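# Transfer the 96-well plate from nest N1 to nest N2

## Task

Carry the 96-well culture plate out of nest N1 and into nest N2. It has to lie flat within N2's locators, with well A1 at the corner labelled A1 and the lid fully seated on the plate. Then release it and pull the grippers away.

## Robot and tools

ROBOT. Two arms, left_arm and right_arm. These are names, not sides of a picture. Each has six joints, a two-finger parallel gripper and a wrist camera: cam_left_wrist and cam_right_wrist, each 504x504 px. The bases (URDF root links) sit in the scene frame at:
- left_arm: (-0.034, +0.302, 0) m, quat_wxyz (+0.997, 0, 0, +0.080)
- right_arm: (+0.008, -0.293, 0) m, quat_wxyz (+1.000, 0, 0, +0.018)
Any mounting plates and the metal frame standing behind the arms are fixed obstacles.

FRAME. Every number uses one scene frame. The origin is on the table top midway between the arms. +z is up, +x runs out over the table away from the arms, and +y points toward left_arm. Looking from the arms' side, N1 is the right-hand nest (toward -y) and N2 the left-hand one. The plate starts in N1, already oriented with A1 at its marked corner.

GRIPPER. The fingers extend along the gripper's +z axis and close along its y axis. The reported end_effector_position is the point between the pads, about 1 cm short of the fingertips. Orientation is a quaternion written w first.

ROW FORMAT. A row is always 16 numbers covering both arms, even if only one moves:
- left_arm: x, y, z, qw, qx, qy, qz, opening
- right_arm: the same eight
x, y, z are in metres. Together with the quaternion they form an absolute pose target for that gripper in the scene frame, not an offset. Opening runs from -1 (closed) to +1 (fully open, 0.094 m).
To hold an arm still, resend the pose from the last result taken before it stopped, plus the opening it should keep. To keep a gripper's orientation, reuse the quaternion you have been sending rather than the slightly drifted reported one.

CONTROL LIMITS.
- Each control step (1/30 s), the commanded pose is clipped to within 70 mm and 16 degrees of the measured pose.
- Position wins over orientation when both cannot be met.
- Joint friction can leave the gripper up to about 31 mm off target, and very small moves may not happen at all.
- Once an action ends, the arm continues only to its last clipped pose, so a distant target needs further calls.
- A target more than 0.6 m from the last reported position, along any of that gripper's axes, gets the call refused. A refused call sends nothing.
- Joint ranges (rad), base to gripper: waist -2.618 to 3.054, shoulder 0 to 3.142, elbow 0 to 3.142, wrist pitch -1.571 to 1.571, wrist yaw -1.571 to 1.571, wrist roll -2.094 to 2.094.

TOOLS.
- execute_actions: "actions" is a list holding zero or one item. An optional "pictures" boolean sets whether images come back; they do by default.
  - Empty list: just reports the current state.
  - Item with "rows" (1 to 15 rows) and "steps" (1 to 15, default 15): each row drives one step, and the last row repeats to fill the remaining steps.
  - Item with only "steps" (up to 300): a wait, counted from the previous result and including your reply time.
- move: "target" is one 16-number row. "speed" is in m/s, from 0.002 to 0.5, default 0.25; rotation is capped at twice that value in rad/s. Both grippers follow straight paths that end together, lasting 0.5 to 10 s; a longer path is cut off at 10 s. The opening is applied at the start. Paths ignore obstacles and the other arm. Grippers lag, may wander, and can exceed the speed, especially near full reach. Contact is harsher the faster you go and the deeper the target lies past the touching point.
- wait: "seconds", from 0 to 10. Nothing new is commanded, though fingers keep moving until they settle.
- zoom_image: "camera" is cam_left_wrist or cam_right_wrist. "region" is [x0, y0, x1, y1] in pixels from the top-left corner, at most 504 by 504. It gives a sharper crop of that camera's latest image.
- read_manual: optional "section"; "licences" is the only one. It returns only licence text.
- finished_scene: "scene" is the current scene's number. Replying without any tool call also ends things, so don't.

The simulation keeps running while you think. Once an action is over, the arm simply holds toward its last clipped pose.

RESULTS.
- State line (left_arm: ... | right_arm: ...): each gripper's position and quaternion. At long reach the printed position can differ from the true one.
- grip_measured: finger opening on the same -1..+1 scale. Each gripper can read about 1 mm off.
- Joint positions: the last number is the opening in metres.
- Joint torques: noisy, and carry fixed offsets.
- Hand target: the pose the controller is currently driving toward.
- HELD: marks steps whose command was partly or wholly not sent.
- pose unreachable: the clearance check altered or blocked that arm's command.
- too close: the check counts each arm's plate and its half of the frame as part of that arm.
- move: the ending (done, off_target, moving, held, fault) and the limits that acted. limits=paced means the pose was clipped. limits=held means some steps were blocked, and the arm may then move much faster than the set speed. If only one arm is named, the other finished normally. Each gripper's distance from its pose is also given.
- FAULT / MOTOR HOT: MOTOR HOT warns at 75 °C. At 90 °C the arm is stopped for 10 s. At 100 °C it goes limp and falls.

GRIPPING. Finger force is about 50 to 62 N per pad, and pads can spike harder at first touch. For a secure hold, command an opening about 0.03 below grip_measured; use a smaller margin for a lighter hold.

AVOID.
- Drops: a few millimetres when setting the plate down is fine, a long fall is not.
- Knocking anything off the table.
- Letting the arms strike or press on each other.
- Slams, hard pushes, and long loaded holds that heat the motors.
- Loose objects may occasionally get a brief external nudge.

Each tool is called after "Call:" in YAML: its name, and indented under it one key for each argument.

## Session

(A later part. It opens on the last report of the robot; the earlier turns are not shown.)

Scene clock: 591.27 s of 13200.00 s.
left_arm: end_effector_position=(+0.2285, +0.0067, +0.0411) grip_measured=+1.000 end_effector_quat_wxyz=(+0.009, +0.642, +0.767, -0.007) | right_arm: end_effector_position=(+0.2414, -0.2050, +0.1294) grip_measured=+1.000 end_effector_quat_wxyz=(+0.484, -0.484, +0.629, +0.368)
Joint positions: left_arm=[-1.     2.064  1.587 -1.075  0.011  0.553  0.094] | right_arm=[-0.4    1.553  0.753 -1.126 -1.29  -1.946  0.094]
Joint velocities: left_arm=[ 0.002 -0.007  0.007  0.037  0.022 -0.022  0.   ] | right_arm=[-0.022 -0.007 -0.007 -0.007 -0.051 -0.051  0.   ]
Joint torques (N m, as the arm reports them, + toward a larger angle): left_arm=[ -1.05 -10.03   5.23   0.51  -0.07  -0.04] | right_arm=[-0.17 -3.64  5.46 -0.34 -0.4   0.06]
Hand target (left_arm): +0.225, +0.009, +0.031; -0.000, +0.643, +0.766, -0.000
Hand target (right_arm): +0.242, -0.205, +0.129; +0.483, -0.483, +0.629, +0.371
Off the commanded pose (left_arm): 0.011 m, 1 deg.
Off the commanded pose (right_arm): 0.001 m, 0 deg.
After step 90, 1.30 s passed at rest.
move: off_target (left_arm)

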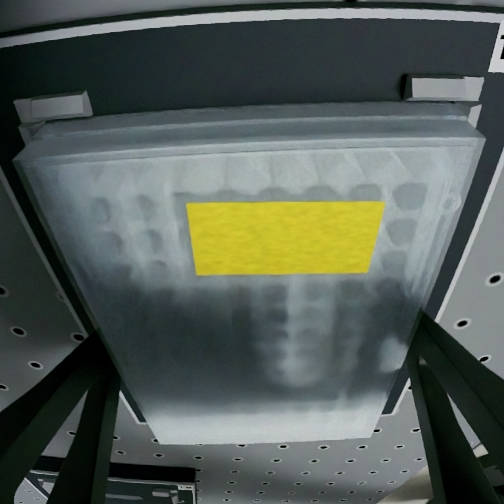

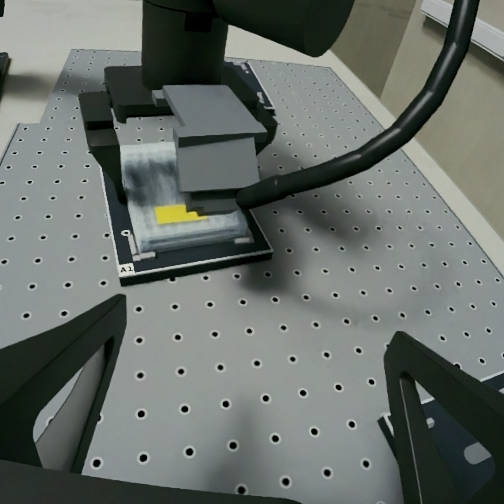

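Call:
move:
  target: [0.2240, 0.009, 0.027, 0, 0.643, 0.766, 0, 1, 0.2420, -0.2053, 0.1291, 0.483, -0.483, 0.629, 0.371, 1]
  speed: 0.01

Scene clock: 601.43 s of 13200.00 s.
left_arm: end_effector_position=(+0.2299, +0.0051, +0.0405) grip_measured=+1.000 end_effector_quat_wxyz=(+0.013, +0.642, +0.767, -0.007) | right_arm: end_effector_position=(+0.2414, -0.2050, +0.1294) grip_measured=+1.000 end_effector_quat_wxyz=(+0.484, -0.484, +0.629, +0.368)
Joint positions: left_arm=[-1.     2.064  1.584 -1.063  0.011  0.553  0.094] | right_arm=[-0.4    1.553  0.753 -1.126 -1.29  -1.946  0.094]
Joint velocities: left_arm=[ 0.007  0.007  0.022  0.007 -0.051  0.037  0.   ] | right_arm=[ 0.002  0.007  0.002 -0.081 -0.022 -0.007  0.   ]
Joint torques (N m, as the arm reports them, + toward a larger angle): left_arm=[-1.05 -9.95  4.43  0.56 -0.06 -0.05] | right_arm=[-0.08 -3.43  5.35 -0.37 -0.47  0.06]
Hand target (left_arm): +0.224, +0.009, +0.027; -0.000, +0.643, +0.766, -0.000
Hand target (right_arm): +0.242, -0.205, +0.129; +0.483, -0.483, +0.629, +0.371
Off the commanded pose (left_arm): 0.015 m, 2 deg.
Off the commanded pose (right_arm): 0.001 m, 0 deg.
After step 90, 5.43 s passed at rest.
move: off_target (left_arm)

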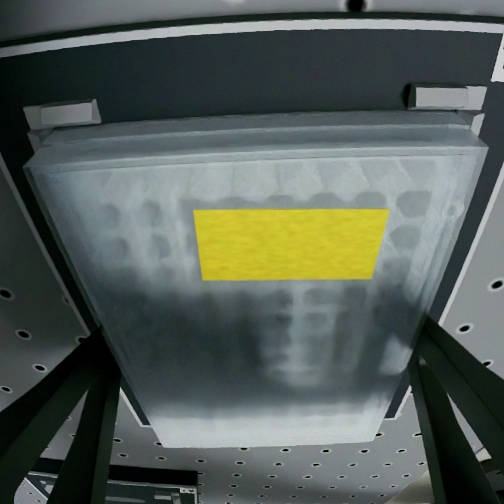

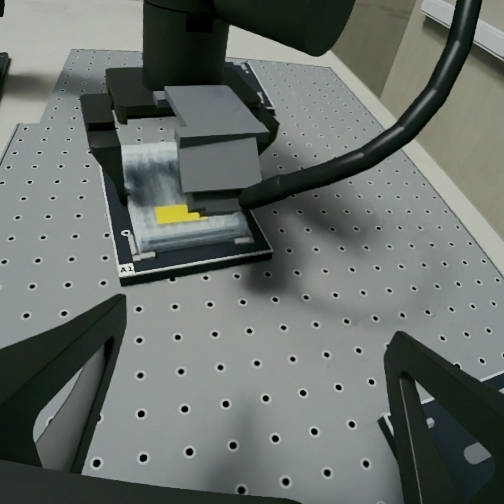

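Call:
move:
  target: [0.2285, 0.0067, 0.042, 0, 0.643, 0.766, 0, 1, 0.2420, -0.2053, 0.1291, 0.483, -0.483, 0.629, 0.371, 1]
  speed: 0.01

Scene clock: 611.77 s of 13200.00 s.
left_arm: end_effector_position=(+0.2280, +0.0072, +0.0431) grip_measured=+1.000 end_effector_quat_wxyz=(+0.006, +0.642, +0.767, -0.006) | right_arm: end_effector_position=(+0.2414, -0.2050, +0.1294) grip_measured=+1.000 end_effector_quat_wxyz=(+0.484, -0.484, +0.629, +0.368)
Joint positions: left_arm=[-1.     2.064  1.595 -1.088  0.011  0.553  0.094] | right_arm=[-0.4    1.553  0.753 -1.126 -1.29  -1.946  0.094]
Joint velocities: left_arm=[ 0.007  0.002 -0.002 -0.022  0.007  0.007  0.   ] | right_arm=[ 0.002  0.007  0.002  0.066  0.007 -0.051  0.   ]
Joint torques (N m, as the arm reports them, + toward a larger angle): left_arm=[-0.67 -9.74  8.29  0.26 -0.07  0.  ] | right_arm=[-0.01 -3.5   5.36 -0.37 -0.44  0.03]
Hand target (left_arm): +0.228, +0.007, +0.042; +0.000, +0.643, +0.766, -0.000
Hand target (right_arm): +0.242, -0.205, +0.129; +0.483, -0.483, +0.629, +0.371
Off the commanded pose (left_arm): 0.001 m, 1 deg.
Off the commanded pose (right_arm): 0.001 m, 0 deg.
After step 90, 5.60 s passed at rest.
move: done

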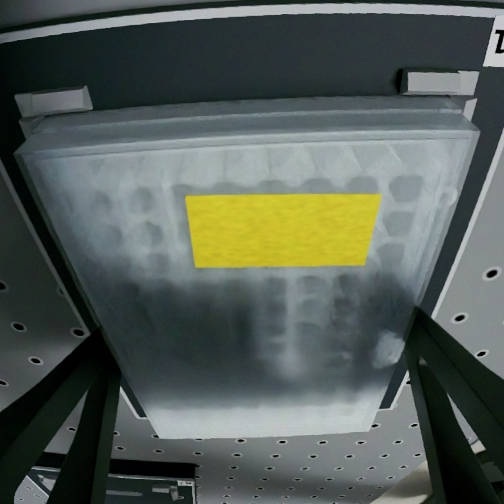

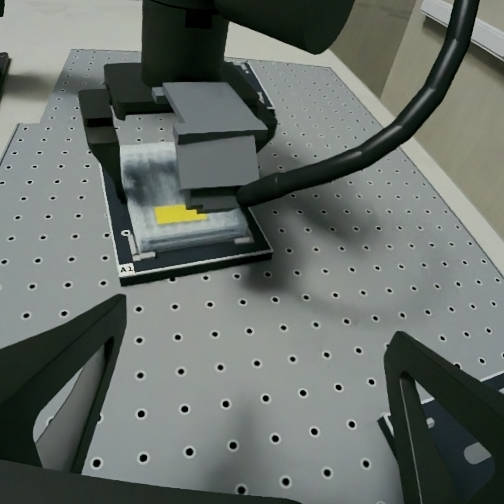

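Call:
move:
  target: [0.2290, 0.0062, 0.0385, 0, 0.643, 0.766, 0, 1, 0.2420, -0.2053, 0.1291, 0.483, -0.483, 0.629, 0.371, 1]
  speed: 0.01

Scene clock: 619.07 s of 13200.00 s.
left_arm: end_effector_position=(+0.2278, +0.0075, +0.0431) grip_measured=+1.000 end_effector_quat_wxyz=(+0.005, +0.642, +0.767, -0.006) | right_arm: end_effector_position=(+0.2414, -0.2050, +0.1294) grip_measured=+1.000 end_effector_quat_wxyz=(+0.484, -0.484, +0.629, +0.368)
Joint positions: left_arm=[-1.     2.064  1.595 -1.09   0.011  0.553  0.094] | right_arm=[-0.4    1.553  0.753 -1.126 -1.29  -1.946  0.094]
Joint velocities: left_arm=[ 0.002 -0.012  0.012  0.022 -0.037 -0.022  0.   ] | right_arm=[-0.012 -0.027 -0.012  0.007 -0.051 -0.007  0.   ]
Joint torques (N m, as the arm reports them, + toward a larger angle): left_arm=[-0.67 -9.3   7.97  0.32 -0.07 -0.01] | right_arm=[-0.16 -3.35  5.39 -0.38 -0.45  0.04]
Hand target (left_arm): +0.229, +0.006, +0.038; -0.000, +0.643, +0.766, -0.000
Hand target (right_arm): +0.242, -0.205, +0.129; +0.483, -0.483, +0.629, +0.371
Off the commanded pose (left_arm): 0.005 m, 1 deg.
Off the commanded pose (right_arm): 0.001 m, 0 deg.
After step 90, 3.23 s passed at rest.
move: done

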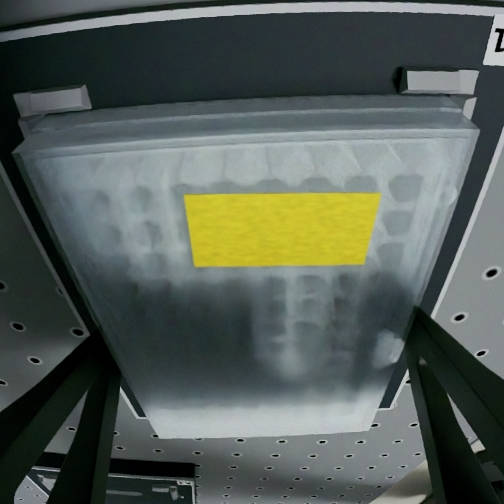

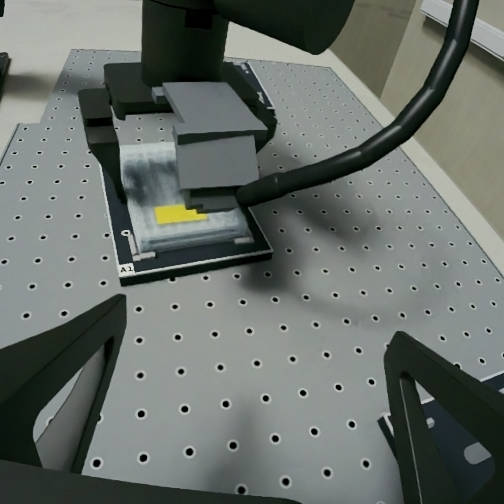

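Call:
move:
  target: [0.2295, 0.0057, 0.0365, 0, 0.643, 0.766, 0, 1, 0.2420, -0.2053, 0.1291, 0.483, -0.483, 0.629, 0.371, 1]
  speed: 0.01

Scene clock: 624.13 s of 13200.00 s.
left_arm: end_effector_position=(+0.2277, +0.0078, +0.0411) grip_measured=+1.000 end_effector_quat_wxyz=(+0.003, +0.642, +0.767, -0.005) | right_arm: end_effector_position=(+0.2414, -0.2050, +0.1294) grip_measured=+1.000 end_effector_quat_wxyz=(+0.484, -0.484, +0.629, +0.368)
Joint positions: left_arm=[-1.     2.069  1.595 -1.089  0.01   0.553  0.094] | right_arm=[-0.4    1.553  0.753 -1.126 -1.29  -1.946  0.094]
Joint velocities: left_arm=[-0.012 -0.017  0.002  0.022  0.022 -0.037  0.   ] | right_arm=[ 0.007 -0.002 -0.007 -0.022 -0.022 -0.022  0.   ]
Joint torques (N m, as the arm reports them, + toward a larger angle): left_arm=[-0.68 -9.39  7.88  0.37 -0.05  0.  ] | right_arm=[ 0.02 -3.48  5.45 -0.36 -0.41  0.09]
Hand target (left_arm): +0.229, +0.006, +0.037; +0.000, +0.643, +0.766, -0.000
Hand target (right_arm): +0.242, -0.205, +0.129; +0.483, -0.483, +0.629, +0.371
Off the commanded pose (left_arm): 0.005 m, 1 deg.
Off the commanded pose (right_arm): 0.001 m, 0 deg.
After step 90, 1.00 s passed at rest.
move: done

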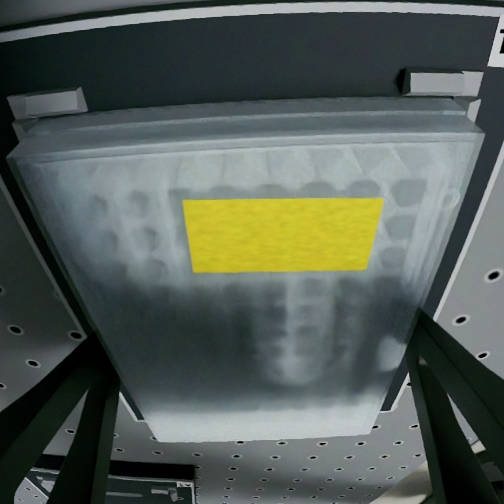

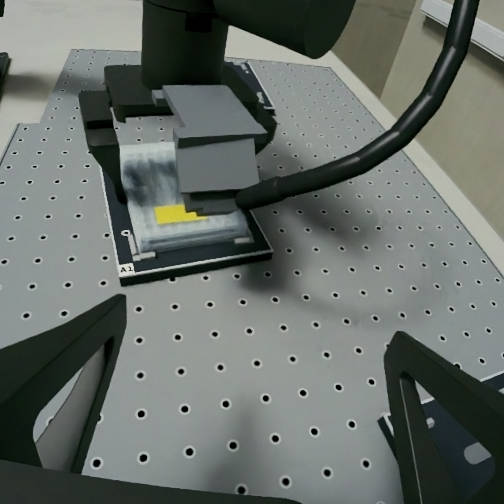

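Touching at z≈0.041 and nearly vertical. I'll relax the push and close the gripper.

Call:
execute_actions:
  actions:
    - {"rows": [[0.2277, 0.0078, 0.0415, 0.003, 0.642, 0.767, -0.005, 1, 0.2420, -0.2053, 0.1291, 0.483, -0.483, 0.629, 0.371, 1],[0.2277, 0.0078, 0.0415, 0.003, 0.642, 0.767, -0.005, 1, 0.2420, -0.2053, 0.1291, 0.483, -0.483, 0.629, 0.371, 1],[0.2277, 0.0078, 0.0415, 0.003, 0.642, 0.767, -0.005, 1, 0.2420, -0.2053, 0.1291, 0.483, -0.483, 0.629, 0.371, 1],[0.2277, 0.0078, 0.0415, 0.003, 0.642, 0.767, -0.005, 0.95, 0.2420, -0.2053, 0.1291, 0.483, -0.483, 0.629, 0.371, 1],[0.2277, 0.0078, 0.0415, 0.003, 0.642, 0.767, -0.005, 0.92, 0.2420, -0.2053, 0.1291, 0.483, -0.483, 0.629, 0.371, 1],[0.2277, 0.0078, 0.0415, 0.003, 0.642, 0.767, -0.005, 0.90, 0.2420, -0.2053, 0.1291, 0.483, -0.483, 0.629, 0.371, 1],[0.2277, 0.0078, 0.0415, 0.003, 0.642, 0.767, -0.005, 0.88, 0.2420, -0.2053, 0.1291, 0.483, -0.483, 0.629, 0.371, 1],[0.2277, 0.0078, 0.0415, 0.003, 0.642, 0.767, -0.005, 0.86, 0.2420, -0.2053, 0.1291, 0.483, -0.483, 0.629, 0.371, 1],[0.2277, 0.0078, 0.0415, 0.003, 0.642, 0.767, -0.005, 0.85, 0.2420, -0.2053, 0.1291, 0.483, -0.483, 0.629, 0.371, 1],[0.2277, 0.0078, 0.0415, 0.003, 0.642, 0.767, -0.005, 0.84, 0.2420, -0.2053, 0.1291, 0.483, -0.483, 0.629, 0.371, 1],[0.2277, 0.0078, 0.0415, 0.003, 0.642, 0.767, -0.005, 0.83, 0.2420, -0.2053, 0.1291, 0.483, -0.483, 0.629, 0.371, 1],[0.2277, 0.0078, 0.0415, 0.003, 0.642, 0.767, -0.005, 0.82, 0.2420, -0.2053, 0.1291, 0.483, -0.483, 0.629, 0.371, 1],[0.2277, 0.0078, 0.0415, 0.003, 0.642, 0.767, -0.005, 0.81, 0.2420, -0.2053, 0.1291, 0.483, -0.483, 0.629, 0.371, 1],[0.2277, 0.0078, 0.0415, 0.003, 0.642, 0.767, -0.005, 0.80, 0.2420, -0.2053, 0.1291, 0.483, -0.483, 0.629, 0.371, 1],[0.2277, 0.0078, 0.0415, 0.003, 0.642, 0.767, -0.005, 0.79, 0.2420, -0.2053, 0.1291, 0.483, -0.483, 0.629, 0.371, 1]], "steps": 15}
  pictures: false

Call:
wait:
  seconds: 0.5

Scene clock: 644.63 s of 13200.00 s.
left_arm: end_effector_position=(+0.2278, +0.0079, +0.0411) grip_measured=+0.805 end_effector_quat_wxyz=(+0.003, +0.642, +0.767, -0.005) | right_arm: end_effector_position=(+0.2414, -0.2050, +0.1294) grip_measured=+1.000 end_effector_quat_wxyz=(+0.484, -0.484, +0.629, +0.368)
Joint positions: left_arm=[-1.     2.069  1.595 -1.089  0.009  0.553  0.085] | right_arm=[-0.4    1.553  0.753 -1.126 -1.29  -1.946  0.094]
Joint velocities: left_arm=[-0.012  0.002  0.007  0.022 -0.022 -0.066 -0.005] | right_arm=[-0.022 -0.017  0.007  0.051  0.022 -0.022  0.   ]
Joint torques (N m, as the arm reports them, + toward a larger angle): left_arm=[ -0.31 -11.01   6.95   0.34   0.04   0.01] | right_arm=[-0.15 -3.51  5.37 -0.36 -0.45  0.01]
Hand target (left_arm): +0.228, +0.008, +0.041; +0.003, +0.642, +0.767, -0.005
Hand target (right_arm): +0.242, -0.205, +0.129; +0.483, -0.483, +0.629, +0.371
Off the commanded pose (left_arm): 0.000 m, 0 deg.
Off the commanded pose (right_arm): 0.001 m, 0 deg.
Steps of this call (steps 1 to 90: nothing new was sent; then 17.00 s passed at rest; steps 91 to 105: all 15 steps of this action). Readings (end_effector_position):
91: left_arm (+0.2277, +0.0078, +0.0411) | right_arm (+0.2414, -0.2050, +0.1294)
92: left_arm (+0.2277, +0.0078, +0.0411) | right_arm (+0.2414, -0.2050, +0.1294)
94: left_arm (+0.2277, +0.0078, +0.0411) | right_arm (+0.2414, -0.2050, +0.1294)
98: left_arm (+0.2278, +0.0079, +0.0411) | right_arm (+0.2414, -0.2050, +0.1294)
105: the state above

Scene clock: 645.13 s of 13200.00 s.
left_arm: end_effector_position=(+0.2278, +0.0079, +0.0411) grip_measured=+0.804 end_effector_quat_wxyz=(+0.003, +0.642, +0.767, -0.005) | right_arm: end_effector_position=(+0.2414, -0.2050, +0.1294) grip_measured=+1.000 end_effector_quat_wxyz=(+0.484, -0.484, +0.629, +0.368)
Joint positions: left_arm=[-1.     2.069  1.595 -1.089  0.009  0.553  0.085] | right_arm=[-0.4    1.553  0.753 -1.126 -1.29  -1.946  0.094]
Joint velocities: left_arm=[-0.017  0.012  0.022  0.051  0.007  0.095 -0.001] | right_arm=[-0.007 -0.002 -0.002 -0.022 -0.051 -0.007  0.   ]
Joint torques (N m, as the arm reports them, + toward a larger angle): left_arm=[ -0.32 -10.99   6.94   0.35   0.04   0.01] | right_arm=[-0.05 -3.42  5.51 -0.37 -0.43  0.03]
Hand target (left_arm): +0.228, +0.008, +0.041; +0.003, +0.642, +0.767, -0.005
Hand target (right_arm): +0.242, -0.205, +0.129; +0.483, -0.483, +0.629, +0.371
Off the commanded pose (left_arm): 0.000 m, 0 deg.
Off the commanded pose (right_arm): 0.001 m, 0 deg.
Steps of this call (steps 1 to 15: nothing new was sent). Readings (end_effector_position):
1: left_arm (+0.2278, +0.0079, +0.0411) | right_arm (+0.2414, -0.2050, +0.1294)
2: left_arm (+0.2278, +0.0079, +0.0411) | right_arm (+0.2414, -0.2050, +0.1294)
4: left_arm (+0.2278, +0.0079, +0.0411) | right_arm (+0.2414, -0.2050, +0.1294)
8: left_arm (+0.2278, +0.0079, +0.0411) | right_arm (+0.2414, -0.2050, +0.1294)
15: the state above

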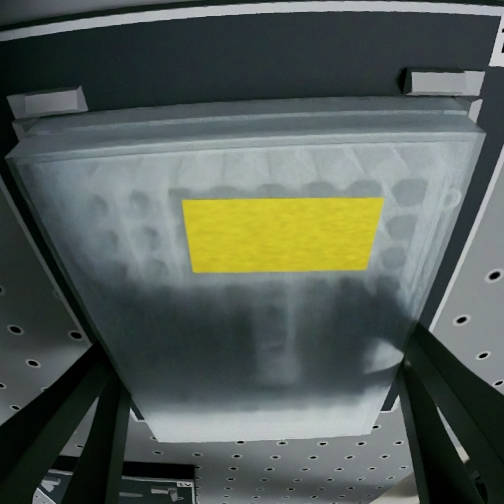

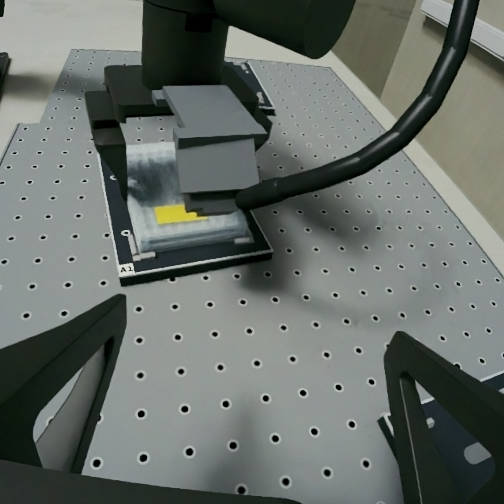

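Call:
move:
  target: [0.2278, 0.0079, 0.056, 0, 0.643, 0.766, 0, 0.772, 0.2420, -0.2053, 0.1291, 0.483, -0.483, 0.629, 0.371, 1]
  speed: 0.012

Scene clock: 652.07 s of 13200.00 s.
left_arm: end_effector_position=(+0.2263, +0.0096, +0.0485) grip_measured=+0.794 end_effector_quat_wxyz=(-0.005, +0.642, +0.767, -0.004) | right_arm: end_effector_position=(+0.2414, -0.2050, +0.1294) grip_measured=+1.000 end_effector_quat_wxyz=(+0.484, -0.484, +0.629, +0.368)
Joint positions: left_arm=[-1.     2.069  1.625 -1.135  0.009  0.553  0.084] | right_arm=[-0.4    1.553  0.753 -1.126 -1.29  -1.946  0.094]
Joint velocities: left_arm=[-0.002 -0.012  0.002 -0.095 -0.007 -0.037 -0.   ] | right_arm=[-0.007  0.007 -0.002  0.037 -0.007  0.022  0.   ]
Joint torques (N m, as the arm reports them, + toward a larger angle): left_arm=[ -0.62 -11.42   8.39   0.19  -0.05   0.  ] | right_arm=[-0.11 -3.46  5.38 -0.35 -0.45  0.04]
Hand target (left_arm): +0.228, +0.008, +0.056; +0.000, +0.643, +0.766, -0.000
Hand target (right_arm): +0.242, -0.205, +0.129; +0.483, -0.483, +0.629, +0.371
Off the commanded pose (left_arm): 0.008 m, 1 deg.
Off the commanded pose (right_arm): 0.001 m, 0 deg.
After step 90, 2.47 s passed at rest.
move: done

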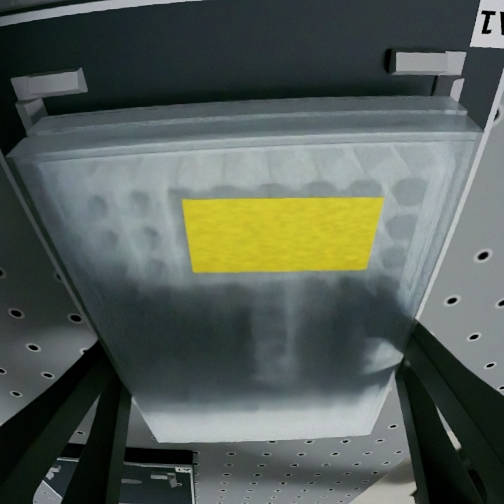

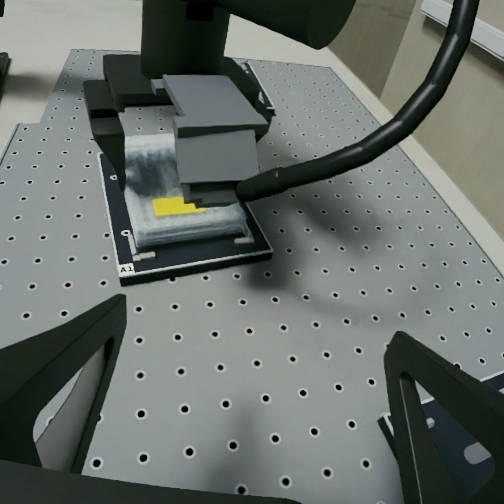

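Call:
move:
  target: [0.232, 0.025, 0.082, 0, 0.650, 0.760, 0, 0.765, 0.2420, -0.2053, 0.1291, 0.483, -0.483, 0.629, 0.371, 1]
  speed: 0.05

Call:
move:
  target: [0.305, 0.257, 0.072, 0, 0.695, 0.719, 0, 0.765, 0.29, 0.035, 0.13, 0.483, -0.483, 0.629, 0.371, 1]
  speed: 0.1

Scene clock: 674.57 s of 13200.00 s.
left_arm: end_effector_position=(+0.2270, +0.0226, +0.0715) grip_measured=+0.794 end_effector_quat_wxyz=(-0.009, +0.651, +0.759, -0.003) | right_arm: end_effector_position=(+0.2414, -0.2050, +0.1294) grip_measured=+1.000 end_effector_quat_wxyz=(+0.484, -0.484, +0.629, +0.368)
Joint positions: left_arm=[-0.976  2.026  1.653 -1.215  0.009  0.602  0.084] | right_arm=[-0.4    1.553  0.753 -1.126 -1.29  -1.946  0.094]
Joint velocities: left_arm=[-0.002 -0.007 -0.002 -0.007  0.022 -0.037 -0.   ] | right_arm=[ 0.022 -0.017  0.007 -0.007 -0.066 -0.066  0.   ]
Joint torques (N m, as the arm reports them, + toward a larger angle): left_arm=[  0.56 -11.77   8.37   0.19  -0.06   0.06] | right_arm=[-0.08 -3.33  5.44 -0.33 -0.47  0.08]
Hand target (left_arm): +0.232, +0.025, +0.082; +0.000, +0.650, +0.760, +0.001
Hand target (right_arm): +0.242, -0.205, +0.129; +0.483, -0.483, +0.629, +0.371
Off the commanded pose (left_arm): 0.012 m, 1 deg.
Off the commanded pose (right_arm): 0.001 m, 0 deg.
After step 90, 18.40 s passed at rest.
move: off_target (left_arm)

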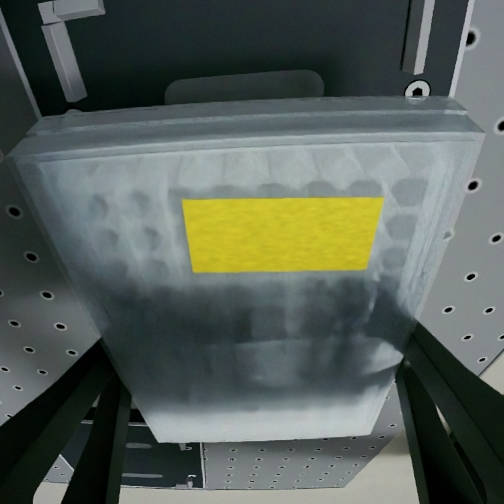

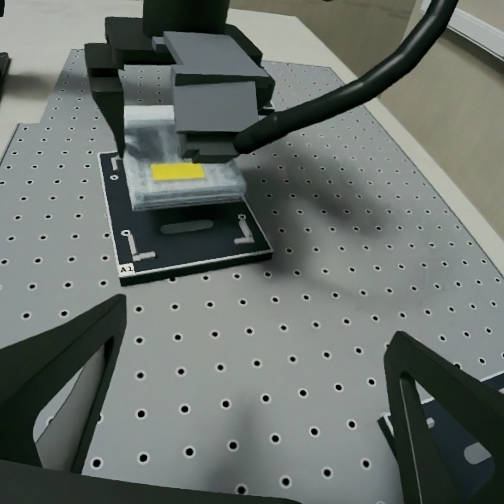

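Scene clock: 677.53 s of 13200.00 s.
left_arm: end_effector_position=(+0.3050, +0.2574, +0.0702) grip_measured=+0.793 end_effector_quat_wxyz=(-0.009, +0.694, +0.720, +0.000) | right_arm: end_effector_position=(+0.2917, +0.0288, +0.1282) grip_measured=+1.000 end_effector_quat_wxyz=(+0.483, -0.485, +0.631, +0.365)
Joint positions: left_arm=[-0.296  1.87   1.431 -1.146 -0.012  1.397  0.084] | right_arm=[ 0.558  1.648  0.628  0.671 -0.678 -0.232  0.094]
Joint velocities: left_arm=[ 0.012 -0.002  0.012 -0.022 -0.066  0.037 -0.   ] | right_arm=[-0.002 -0.007  0.002 -0.037  0.037 -0.022  0.   ]
Joint torques (N m, as the arm reports them, + toward a larger angle): left_arm=[ 0.15 -9.05  7.47  0.39 -0.02  0.07] | right_arm=[ 0.72 -4.79  7.64  2.24 -0.06  0.29]
Hand target (left_arm): +0.311, +0.260, +0.072; -0.003, +0.695, +0.719, +0.010
Hand target (right_arm): +0.295, +0.033, +0.128; +0.485, -0.482, +0.631, +0.366
Off the commanded pose (left_arm): 0.002 m, 1 deg.
Off the commanded pose (right_arm): 0.007 m, 1 deg.
move: done

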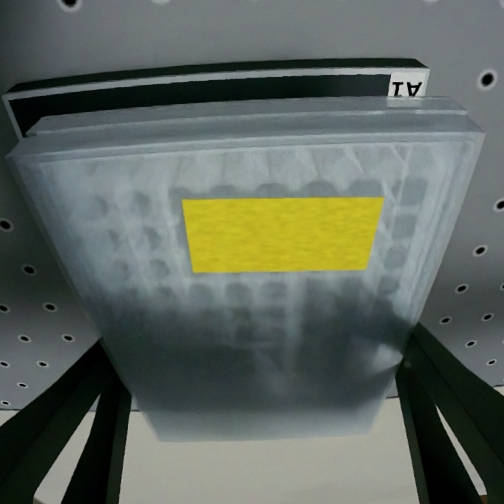

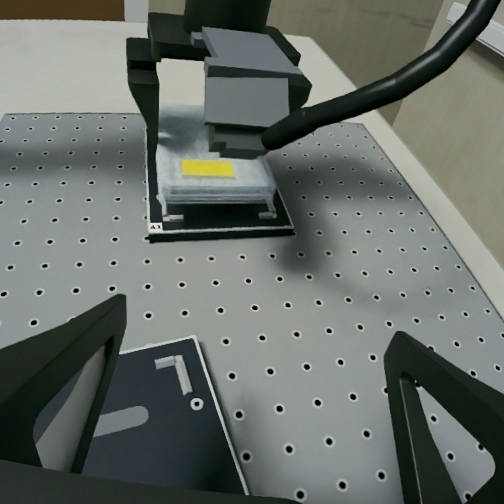

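Call:
move:
  target: [0.3115, 0.279, 0.058, 0, 0.695, 0.719, 0, 0.765, 0.2917, 0.0288, 0.1282, 0.483, -0.483, 0.629, 0.371, 1]
  speed: 0.03

Scene clock: 686.70 s of 13200.00 s.
left_arm: end_effector_position=(+0.3138, +0.2774, +0.0673) grip_measured=+0.793 end_effector_quat_wxyz=(+0.003, +0.695, +0.718, +0.009) | right_arm: end_effector_position=(+0.2913, +0.0293, +0.1295) grip_measured=+1.000 end_effector_quat_wxyz=(+0.484, -0.486, +0.628, +0.367)
Joint positions: left_arm=[-0.236  1.87   1.419 -1.104 -0.011  1.463  0.084] | right_arm=[ 0.558  1.648  0.628  0.677 -0.683 -0.232  0.094]
Joint velocities: left_arm=[-0.017 -0.012 -0.007  0.007  0.037 -0.022  0.   ] | right_arm=[ 0.012  0.007 -0.007  0.007 -0.037 -0.037  0.   ]
Joint torques (N m, as the arm reports them, + toward a larger angle): left_arm=[ 0.45 -8.14  5.55  0.46  0.15  0.04] | right_arm=[-0.41 -5.67  6.06  2.27 -0.16  0.21]
Hand target (left_arm): +0.312, +0.279, +0.058; -0.001, +0.695, +0.719, +0.001
Hand target (right_arm): +0.292, +0.029, +0.128; +0.483, -0.483, +0.629, +0.371
Off the commanded pose (left_arm): 0.010 m, 1 deg.
Off the commanded pose (right_arm): 0.001 m, 1 deg.
After step 90, 5.00 s passed at rest.
move: done

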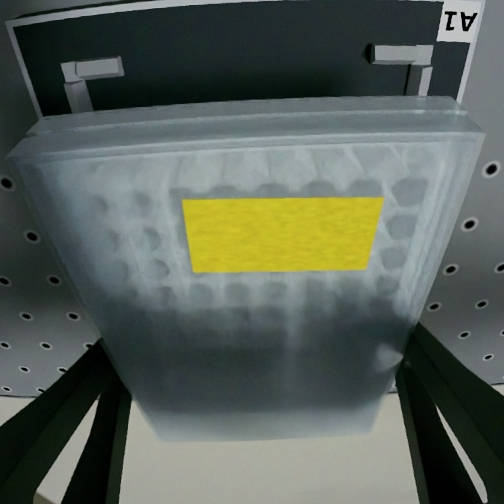

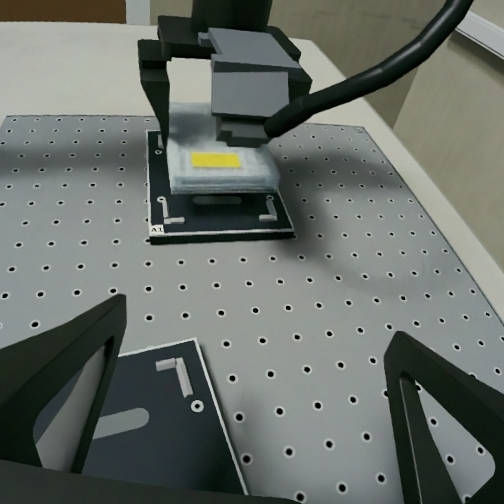

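Call:
move:
  target: [0.3115, 0.279, 0.042, 0, 0.695, 0.719, 0, 0.765, 0.2917, 0.0288, 0.1282, 0.483, -0.483, 0.629, 0.371, 1]
  speed: 0.015

Scene clock: 695.03 s of 13200.00 s.
left_arm: end_effector_position=(+0.3140, +0.2770, +0.0509) grip_measured=+0.793 end_effector_quat_wxyz=(+0.003, +0.696, +0.718, +0.008) | right_arm: end_effector_position=(+0.2912, +0.0293, +0.1295) grip_measured=+1.000 end_effector_quat_wxyz=(+0.485, -0.486, +0.628, +0.367)
Joint positions: left_arm=[-0.236  1.886  1.374 -1.043 -0.009  1.464  0.084] | right_arm=[ 0.558  1.648  0.628  0.677 -0.683 -0.232  0.094]
Joint velocities: left_arm=[ 0.017 -0.027 -0.002  0.037 -0.007  0.022 -0.001] | right_arm=[-0.017 -0.012 -0.012 -0.066  0.007 -0.022  0.   ]
Joint torques (N m, as the arm reports them, + toward a larger angle): left_arm=[ 0.55 -8.22  5.39  0.44  0.17  0.06] | right_arm=[-0.49 -5.67  5.85  2.27 -0.15  0.2 ]
Hand target (left_arm): +0.312, +0.279, +0.042; -0.000, +0.695, +0.719, -0.000
Hand target (right_arm): +0.292, +0.029, +0.128; +0.483, -0.483, +0.629, +0.371
Off the commanded pose (left_arm): 0.009 m, 1 deg.
Off the commanded pose (right_arm): 0.002 m, 1 deg.
After step 90, 3.40 s passed at rest.
move: done

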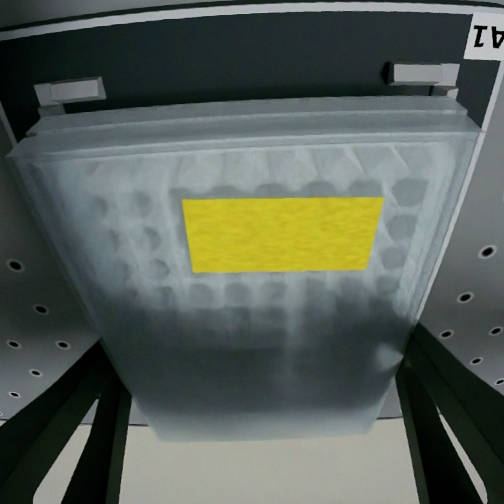

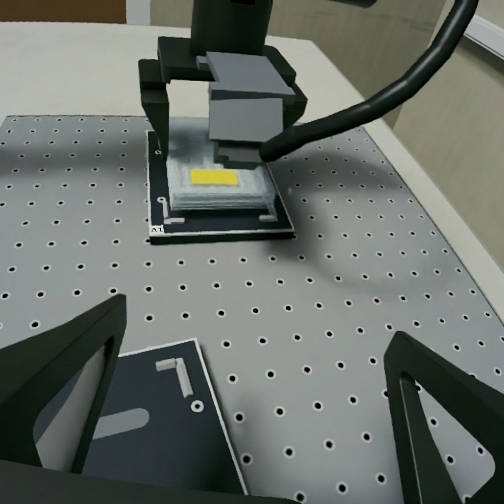

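Call:
move:
  target: [0.3115, 0.2812, 0.038, 0, 0.695, 0.719, 0, 0.765, 0.2917, 0.0288, 0.1282, 0.483, -0.483, 0.629, 0.371, 1]
  speed: 0.01

Scene clock: 704.93 s of 13200.00 s.
left_arm: end_effector_position=(+0.3145, +0.2789, +0.0480) grip_measured=+0.793 end_effector_quat_wxyz=(+0.005, +0.696, +0.718, +0.009) | right_arm: end_effector_position=(+0.2912, +0.0293, +0.1295) grip_measured=+1.000 end_effector_quat_wxyz=(+0.485, -0.486, +0.628, +0.367)
Joint positions: left_arm=[-0.23   1.886  1.362 -1.027 -0.008  1.471  0.084] | right_arm=[ 0.558  1.648  0.628  0.677 -0.683 -0.232  0.094]
Joint velocities: left_arm=[-0.032  0.002 -0.007 -0.037  0.066  0.022 -0.   ] | right_arm=[-0.012 -0.017  0.007 -0.007 -0.051  0.007  0.   ]
Joint torques (N m, as the arm reports them, + toward a larger angle): left_arm=[ 0.61 -7.96  5.46  0.46  0.16  0.05] | right_arm=[-0.35 -5.83  5.96  2.25 -0.19  0.23]
Hand target (left_arm): +0.311, +0.281, +0.038; -0.000, +0.695, +0.719, +0.000
Hand target (right_arm): +0.292, +0.029, +0.128; +0.483, -0.483, +0.629, +0.371
Off the commanded pose (left_arm): 0.011 m, 1 deg.
Off the commanded pose (right_arm): 0.002 m, 1 deg.
After step 90, 5.23 s passed at rest.
move: off_target (left_arm)

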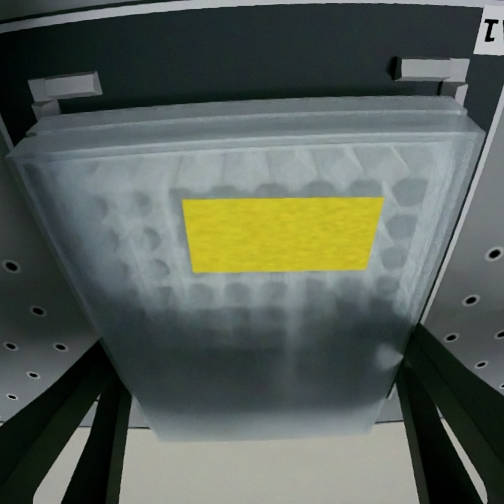

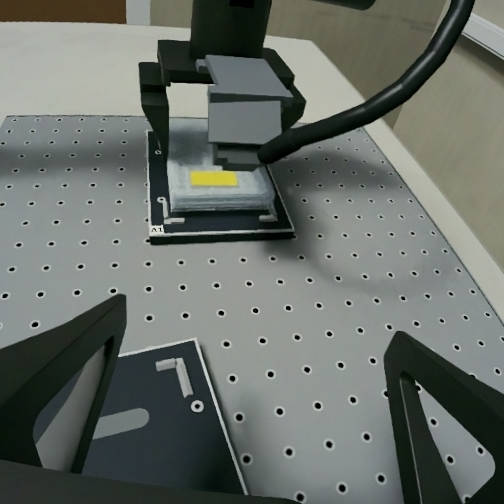

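Call:
move:
  target: [0.3108, 0.280, 0.033, 0, 0.695, 0.719, 0, 0.765, 0.2917, 0.0288, 0.1282, 0.483, -0.483, 0.629, 0.371, 1]
  speed: 0.01

Scene clock: 717.90 s of 13200.00 s.
left_arm: end_effector_position=(+0.3143, +0.2790, +0.0444) grip_measured=+0.793 end_effector_quat_wxyz=(+0.006, +0.696, +0.718, +0.011) | right_arm: end_effector_position=(+0.2912, +0.0293, +0.1295) grip_measured=+1.000 end_effector_quat_wxyz=(+0.485, -0.486, +0.628, +0.367)
Joint positions: left_arm=[-0.23   1.886  1.347 -1.008 -0.008  1.471  0.084] | right_arm=[ 0.558  1.648  0.628  0.677 -0.683 -0.232  0.094]
Joint velocities: left_arm=[ 0.002 -0.002  0.007  0.022  0.007 -0.037  0.001] | right_arm=[-0.002  0.007 -0.002  0.095  0.022 -0.037  0.   ]
Joint torques (N m, as the arm reports them, + toward a larger angle): left_arm=[ 0.28 -7.68  5.38  0.47  0.16  0.03] | right_arm=[-0.54 -5.64  5.88  2.22 -0.19  0.22]
Hand target (left_arm): +0.311, +0.280, +0.033; +0.000, +0.695, +0.719, -0.000
Hand target (right_arm): +0.292, +0.029, +0.128; +0.483, -0.483, +0.629, +0.371
Off the commanded pose (left_arm): 0.012 m, 1 deg.
Off the commanded pose (right_arm): 0.002 m, 1 deg.
After step 90, 8.20 s passed at rest.
move: off_target (left_arm)

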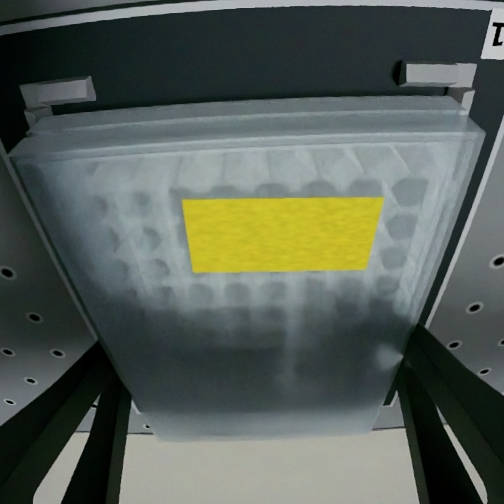

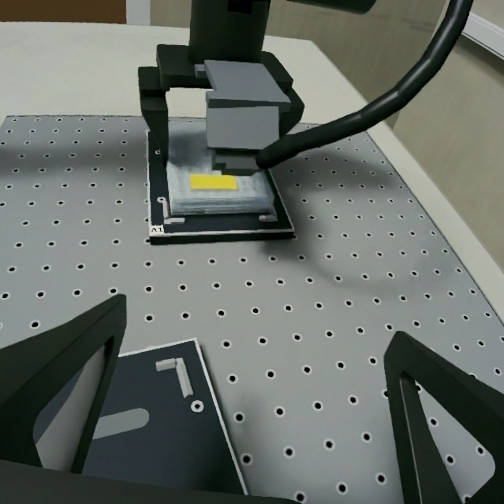

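Call:
move:
  target: [0.3108, 0.280, 0.029, 0, 0.695, 0.719, 0, 0.765, 0.2917, 0.0288, 0.1282, 0.483, -0.483, 0.629, 0.371, 1]
  speed: 0.008

Call:
zoom_image:
  camera: "cam_right_wrist"
  region: [130, 110, 310, 250]

Scene clock: 726.00 s of 13200.00 s.
left_arm: end_effector_position=(+0.3161, +0.2788, +0.0430) grip_measured=+0.793 end_effector_quat_wxyz=(+0.008, +0.696, +0.718, +0.012) | right_arm: end_effector_position=(+0.2912, +0.0293, +0.1295) grip_measured=+1.000 end_effector_quat_wxyz=(+0.485, -0.486, +0.628, +0.367)
Joint positions: left_arm=[-0.23   1.89   1.347 -0.999 -0.008  1.471  0.084] | right_arm=[ 0.558  1.648  0.628  0.677 -0.683 -0.232  0.094]
Joint velocities: left_arm=[ 0.007 -0.007  0.007 -0.007 -0.007  0.066 -0.   ] | right_arm=[-0.002 -0.007 -0.007 -0.066  0.007  0.022  0.   ]
Joint torques (N m, as the arm reports them, + toward a larger angle): left_arm=[ 0.26 -7.7   4.65  0.52  0.16  0.03] | right_arm=[-0.51 -5.91  6.04  2.24 -0.19  0.24]
Hand target (left_arm): +0.311, +0.280, +0.029; +0.000, +0.695, +0.719, -0.000
Hand target (right_arm): +0.292, +0.029, +0.128; +0.483, -0.483, +0.629, +0.371
Off the commanded pose (left_arm): 0.015 m, 2 deg.
Off the commanded pose (right_arm): 0.002 m, 1 deg.
After step 90, 2.90 s passed at rest.
move: off_target (left_arm)

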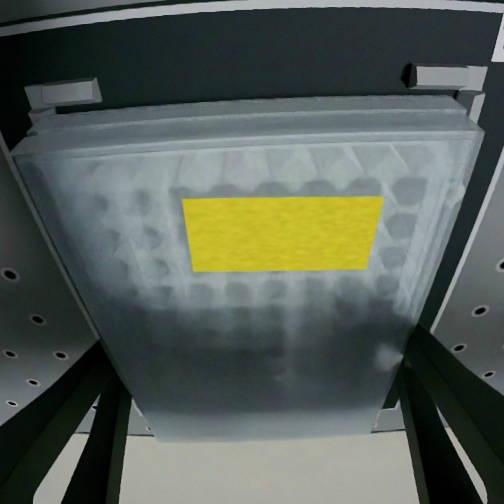

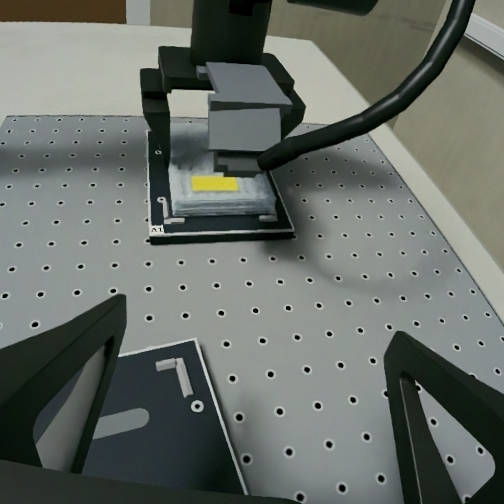

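Region (130, 110, 310, 250) of cam_right_wrist's 504x504 image, scaled by 2.800, with more detail than that image has.

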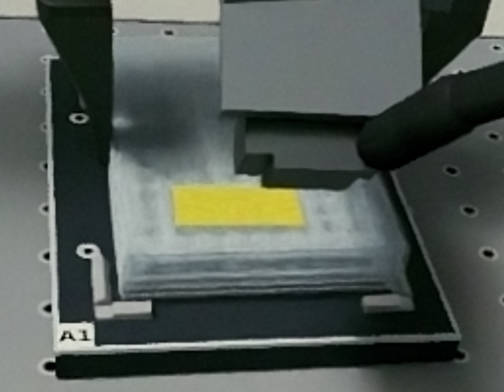

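Call:
move:
  target: [0.3142, 0.279, 0.0445, 0, 0.695, 0.719, 0, 0.765, 0.2917, 0.0288, 0.1282, 0.483, -0.483, 0.629, 0.371, 1]
  speed: 0.008

Scene clock: 737.57 s of 13200.00 s.
left_arm: end_effector_position=(+0.3129, +0.2791, +0.0430) grip_measured=+0.793 end_effector_quat_wxyz=(+0.003, +0.696, +0.718, +0.008) | right_arm: end_effector_position=(+0.2912, +0.0293, +0.1295) grip_measured=+1.000 end_effector_quat_wxyz=(+0.485, -0.486, +0.628, +0.367)
Joint positions: left_arm=[-0.23   1.89   1.347 -1.013 -0.008  1.471  0.084] | right_arm=[ 0.558  1.648  0.628  0.677 -0.683 -0.232  0.094]
Joint velocities: left_arm=[ 0.022 -0.007  0.007 -0.037 -0.066  0.051 -0.001] | right_arm=[ 0.002 -0.007 -0.007 -0.037 -0.007 -0.022  0.   ]
Joint torques (N m, as the arm reports them, + toward a larger angle): left_arm=[ 0.09 -8.11  8.63  0.11  0.16  0.01] | right_arm=[-0.52 -5.74  6.02  2.23 -0.2   0.22]
Hand target (left_arm): +0.314, +0.279, +0.044; +0.000, +0.695, +0.719, +0.000
Hand target (right_arm): +0.292, +0.029, +0.128; +0.483, -0.483, +0.629, +0.371
Off the commanded pose (left_arm): 0.002 m, 1 deg.
Off the commanded pose (right_arm): 0.002 m, 1 deg.
After step 90, 6.50 s passed at rest.
move: done

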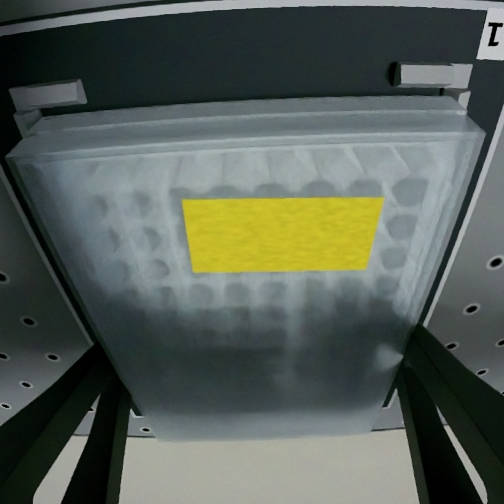

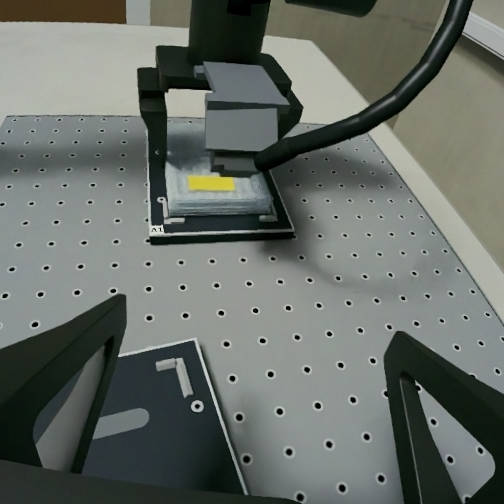

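Call:
move:
  target: [0.3147, 0.279, 0.040, 0, 0.695, 0.719, 0, 0.765, 0.2917, 0.0288, 0.1282, 0.483, -0.483, 0.629, 0.371, 1]
  speed: 0.008

Scene clock: 754.57 s of 13200.00 s.
left_arm: end_effector_position=(+0.3129, +0.2791, +0.0430) grip_measured=+0.793 end_effector_quat_wxyz=(+0.003, +0.696, +0.718, +0.008) | right_arm: end_effector_position=(+0.2912, +0.0293, +0.1295) grip_measured=+1.000 end_effector_quat_wxyz=(+0.485, -0.486, +0.628, +0.367)
Joint positions: left_arm=[-0.23   1.89   1.347 -1.013 -0.008  1.471  0.084] | right_arm=[ 0.558  1.648  0.628  0.677 -0.683 -0.232  0.094]
Joint velocities: left_arm=[ 0.012 -0.007 -0.012 -0.037  0.022  0.022  0.   ] | right_arm=[ 0.012 -0.002 -0.007 -0.037 -0.051 -0.007  0.   ]
Joint torques (N m, as the arm reports them, + toward a larger angle): left_arm=[ 0.07 -7.59  8.    0.24  0.16  0.01] | right_arm=[-0.4  -5.76  5.9   2.25 -0.17  0.23]
Hand target (left_arm): +0.315, +0.279, +0.040; +0.000, +0.695, +0.719, +0.000
Hand target (right_arm): +0.292, +0.029, +0.128; +0.483, -0.483, +0.629, +0.371
Off the commanded pose (left_arm): 0.003 m, 1 deg.
Off the commanded pose (right_arm): 0.002 m, 1 deg.
After step 90, 12.70 s passed at rest.
move: done

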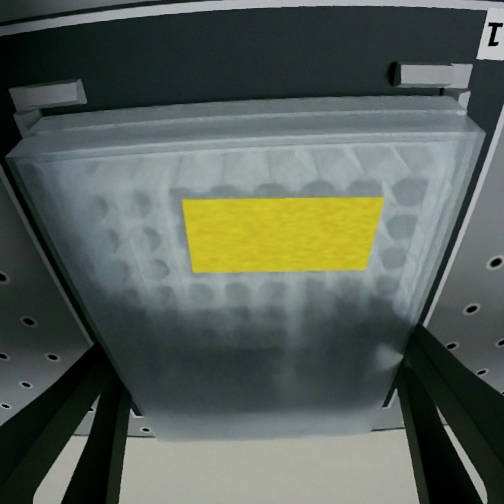

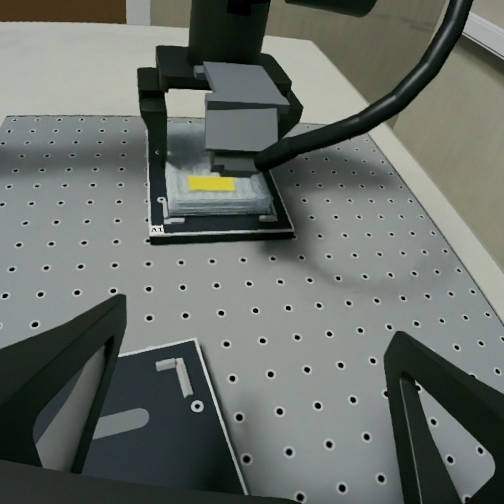

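Call:
move:
  target: [0.3152, 0.279, 0.037, 0, 0.695, 0.719, 0, 0.765, 0.2917, 0.0288, 0.1282, 0.483, -0.483, 0.629, 0.371, 1]
  speed: 0.008

Call:
zoom_image:
  camera: "cam_right_wrist"
  region: [130, 110, 310, 250]

Scene clock: 760.67 s of 13200.00 s.
left_arm: end_effector_position=(+0.3131, +0.2790, +0.0412) grip_measured=+0.793 end_effector_quat_wxyz=(+0.002, +0.696, +0.718, +0.007) | right_arm: end_effector_position=(+0.2912, +0.0293, +0.1295) grip_measured=+1.000 end_effector_quat_wxyz=(+0.485, -0.486, +0.628, +0.367)
Joint positions: left_arm=[-0.23   1.896  1.347 -1.01  -0.008  1.471  0.084] | right_arm=[ 0.558  1.648  0.628  0.677 -0.683 -0.232  0.094]
Joint velocities: left_arm=[ 0.007 -0.007 -0.012 -0.037 -0.095  0.037 -0.001] | right_arm=[-0.012 -0.027 -0.002  0.007 -0.037  0.007  0.   ]
Joint torques (N m, as the arm reports them, + toward a larger angle): left_arm=[ 0.07 -7.6   7.63  0.3   0.15  0.01] | right_arm=[-0.42 -5.84  6.06  2.26 -0.14  0.23]
Hand target (left_arm): +0.315, +0.279, +0.037; +0.000, +0.695, +0.719, +0.000
Hand target (right_arm): +0.292, +0.029, +0.128; +0.483, -0.483, +0.629, +0.371
Off the commanded pose (left_arm): 0.005 m, 1 deg.
Off the commanded pose (right_arm): 0.002 m, 1 deg.
After step 90, 1.80 s passed at rest.
move: done

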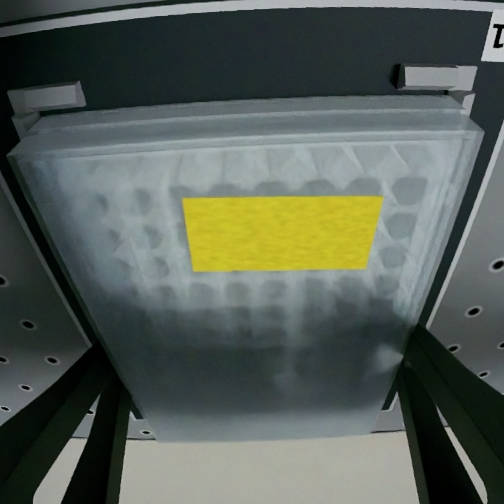

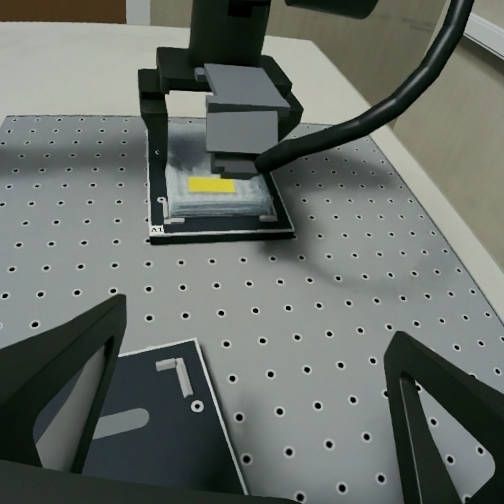

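Region (130, 110, 310, 250) of cam_right_wrist's 504x504 image, scaled by 2.800, with more detail than that image has.

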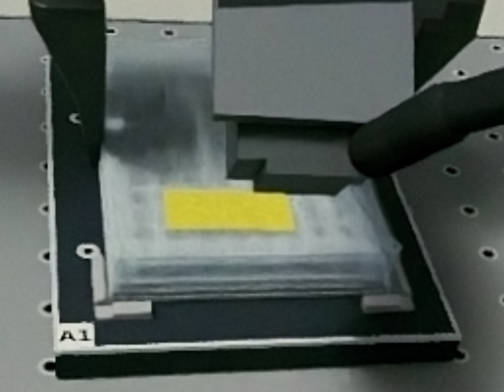

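Call:
move:
  target: [0.3148, 0.2737, 0.039, 0, 0.695, 0.719, 0, 0.765, 0.2917, 0.0288, 0.1282, 0.483, -0.483, 0.629, 0.371, 1]
  speed: 0.008

Scene clock: 774.27 s of 13200.00 s.
left_arm: end_effector_position=(+0.3131, +0.2790, +0.0412) grip_measured=+0.793 end_effector_quat_wxyz=(+0.002, +0.696, +0.718, +0.007) | right_arm: end_effector_position=(+0.2912, +0.0293, +0.1295) grip_measured=+1.000 end_effector_quat_wxyz=(+0.485, -0.486, +0.628, +0.367)
Joint positions: left_arm=[-0.23   1.896  1.347 -1.01  -0.008  1.47   0.084] | right_arm=[ 0.558  1.648  0.628  0.677 -0.683 -0.232  0.094]
Joint velocities: left_arm=[-0.012  0.017 -0.012 -0.022  0.037 -0.022 -0.001] | right_arm=[-0.017 -0.002  0.007  0.007  0.066  0.007  0.   ]
Joint torques (N m, as the arm reports them, + toward a larger angle): left_arm=[-1.23 -7.83  7.95  0.24  0.16 -0.13] | right_arm=[-0.58 -5.69  5.93  2.22 -0.18  0.22]
Hand target (left_arm): +0.315, +0.274, +0.039; +0.000, +0.695, +0.719, -0.000
Hand target (right_arm): +0.292, +0.029, +0.128; +0.483, -0.483, +0.629, +0.371
Off the commanded pose (left_arm): 0.006 m, 1 deg.
Off the commanded pose (right_arm): 0.002 m, 1 deg.
After step 90, 9.47 s passed at rest.
move: done

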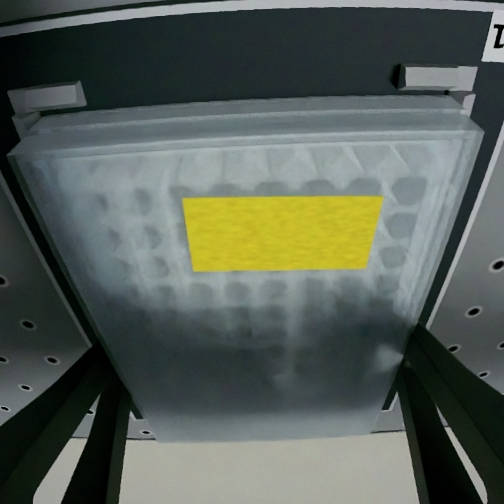

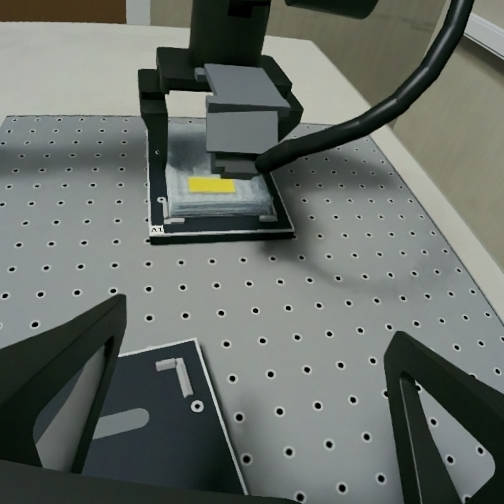

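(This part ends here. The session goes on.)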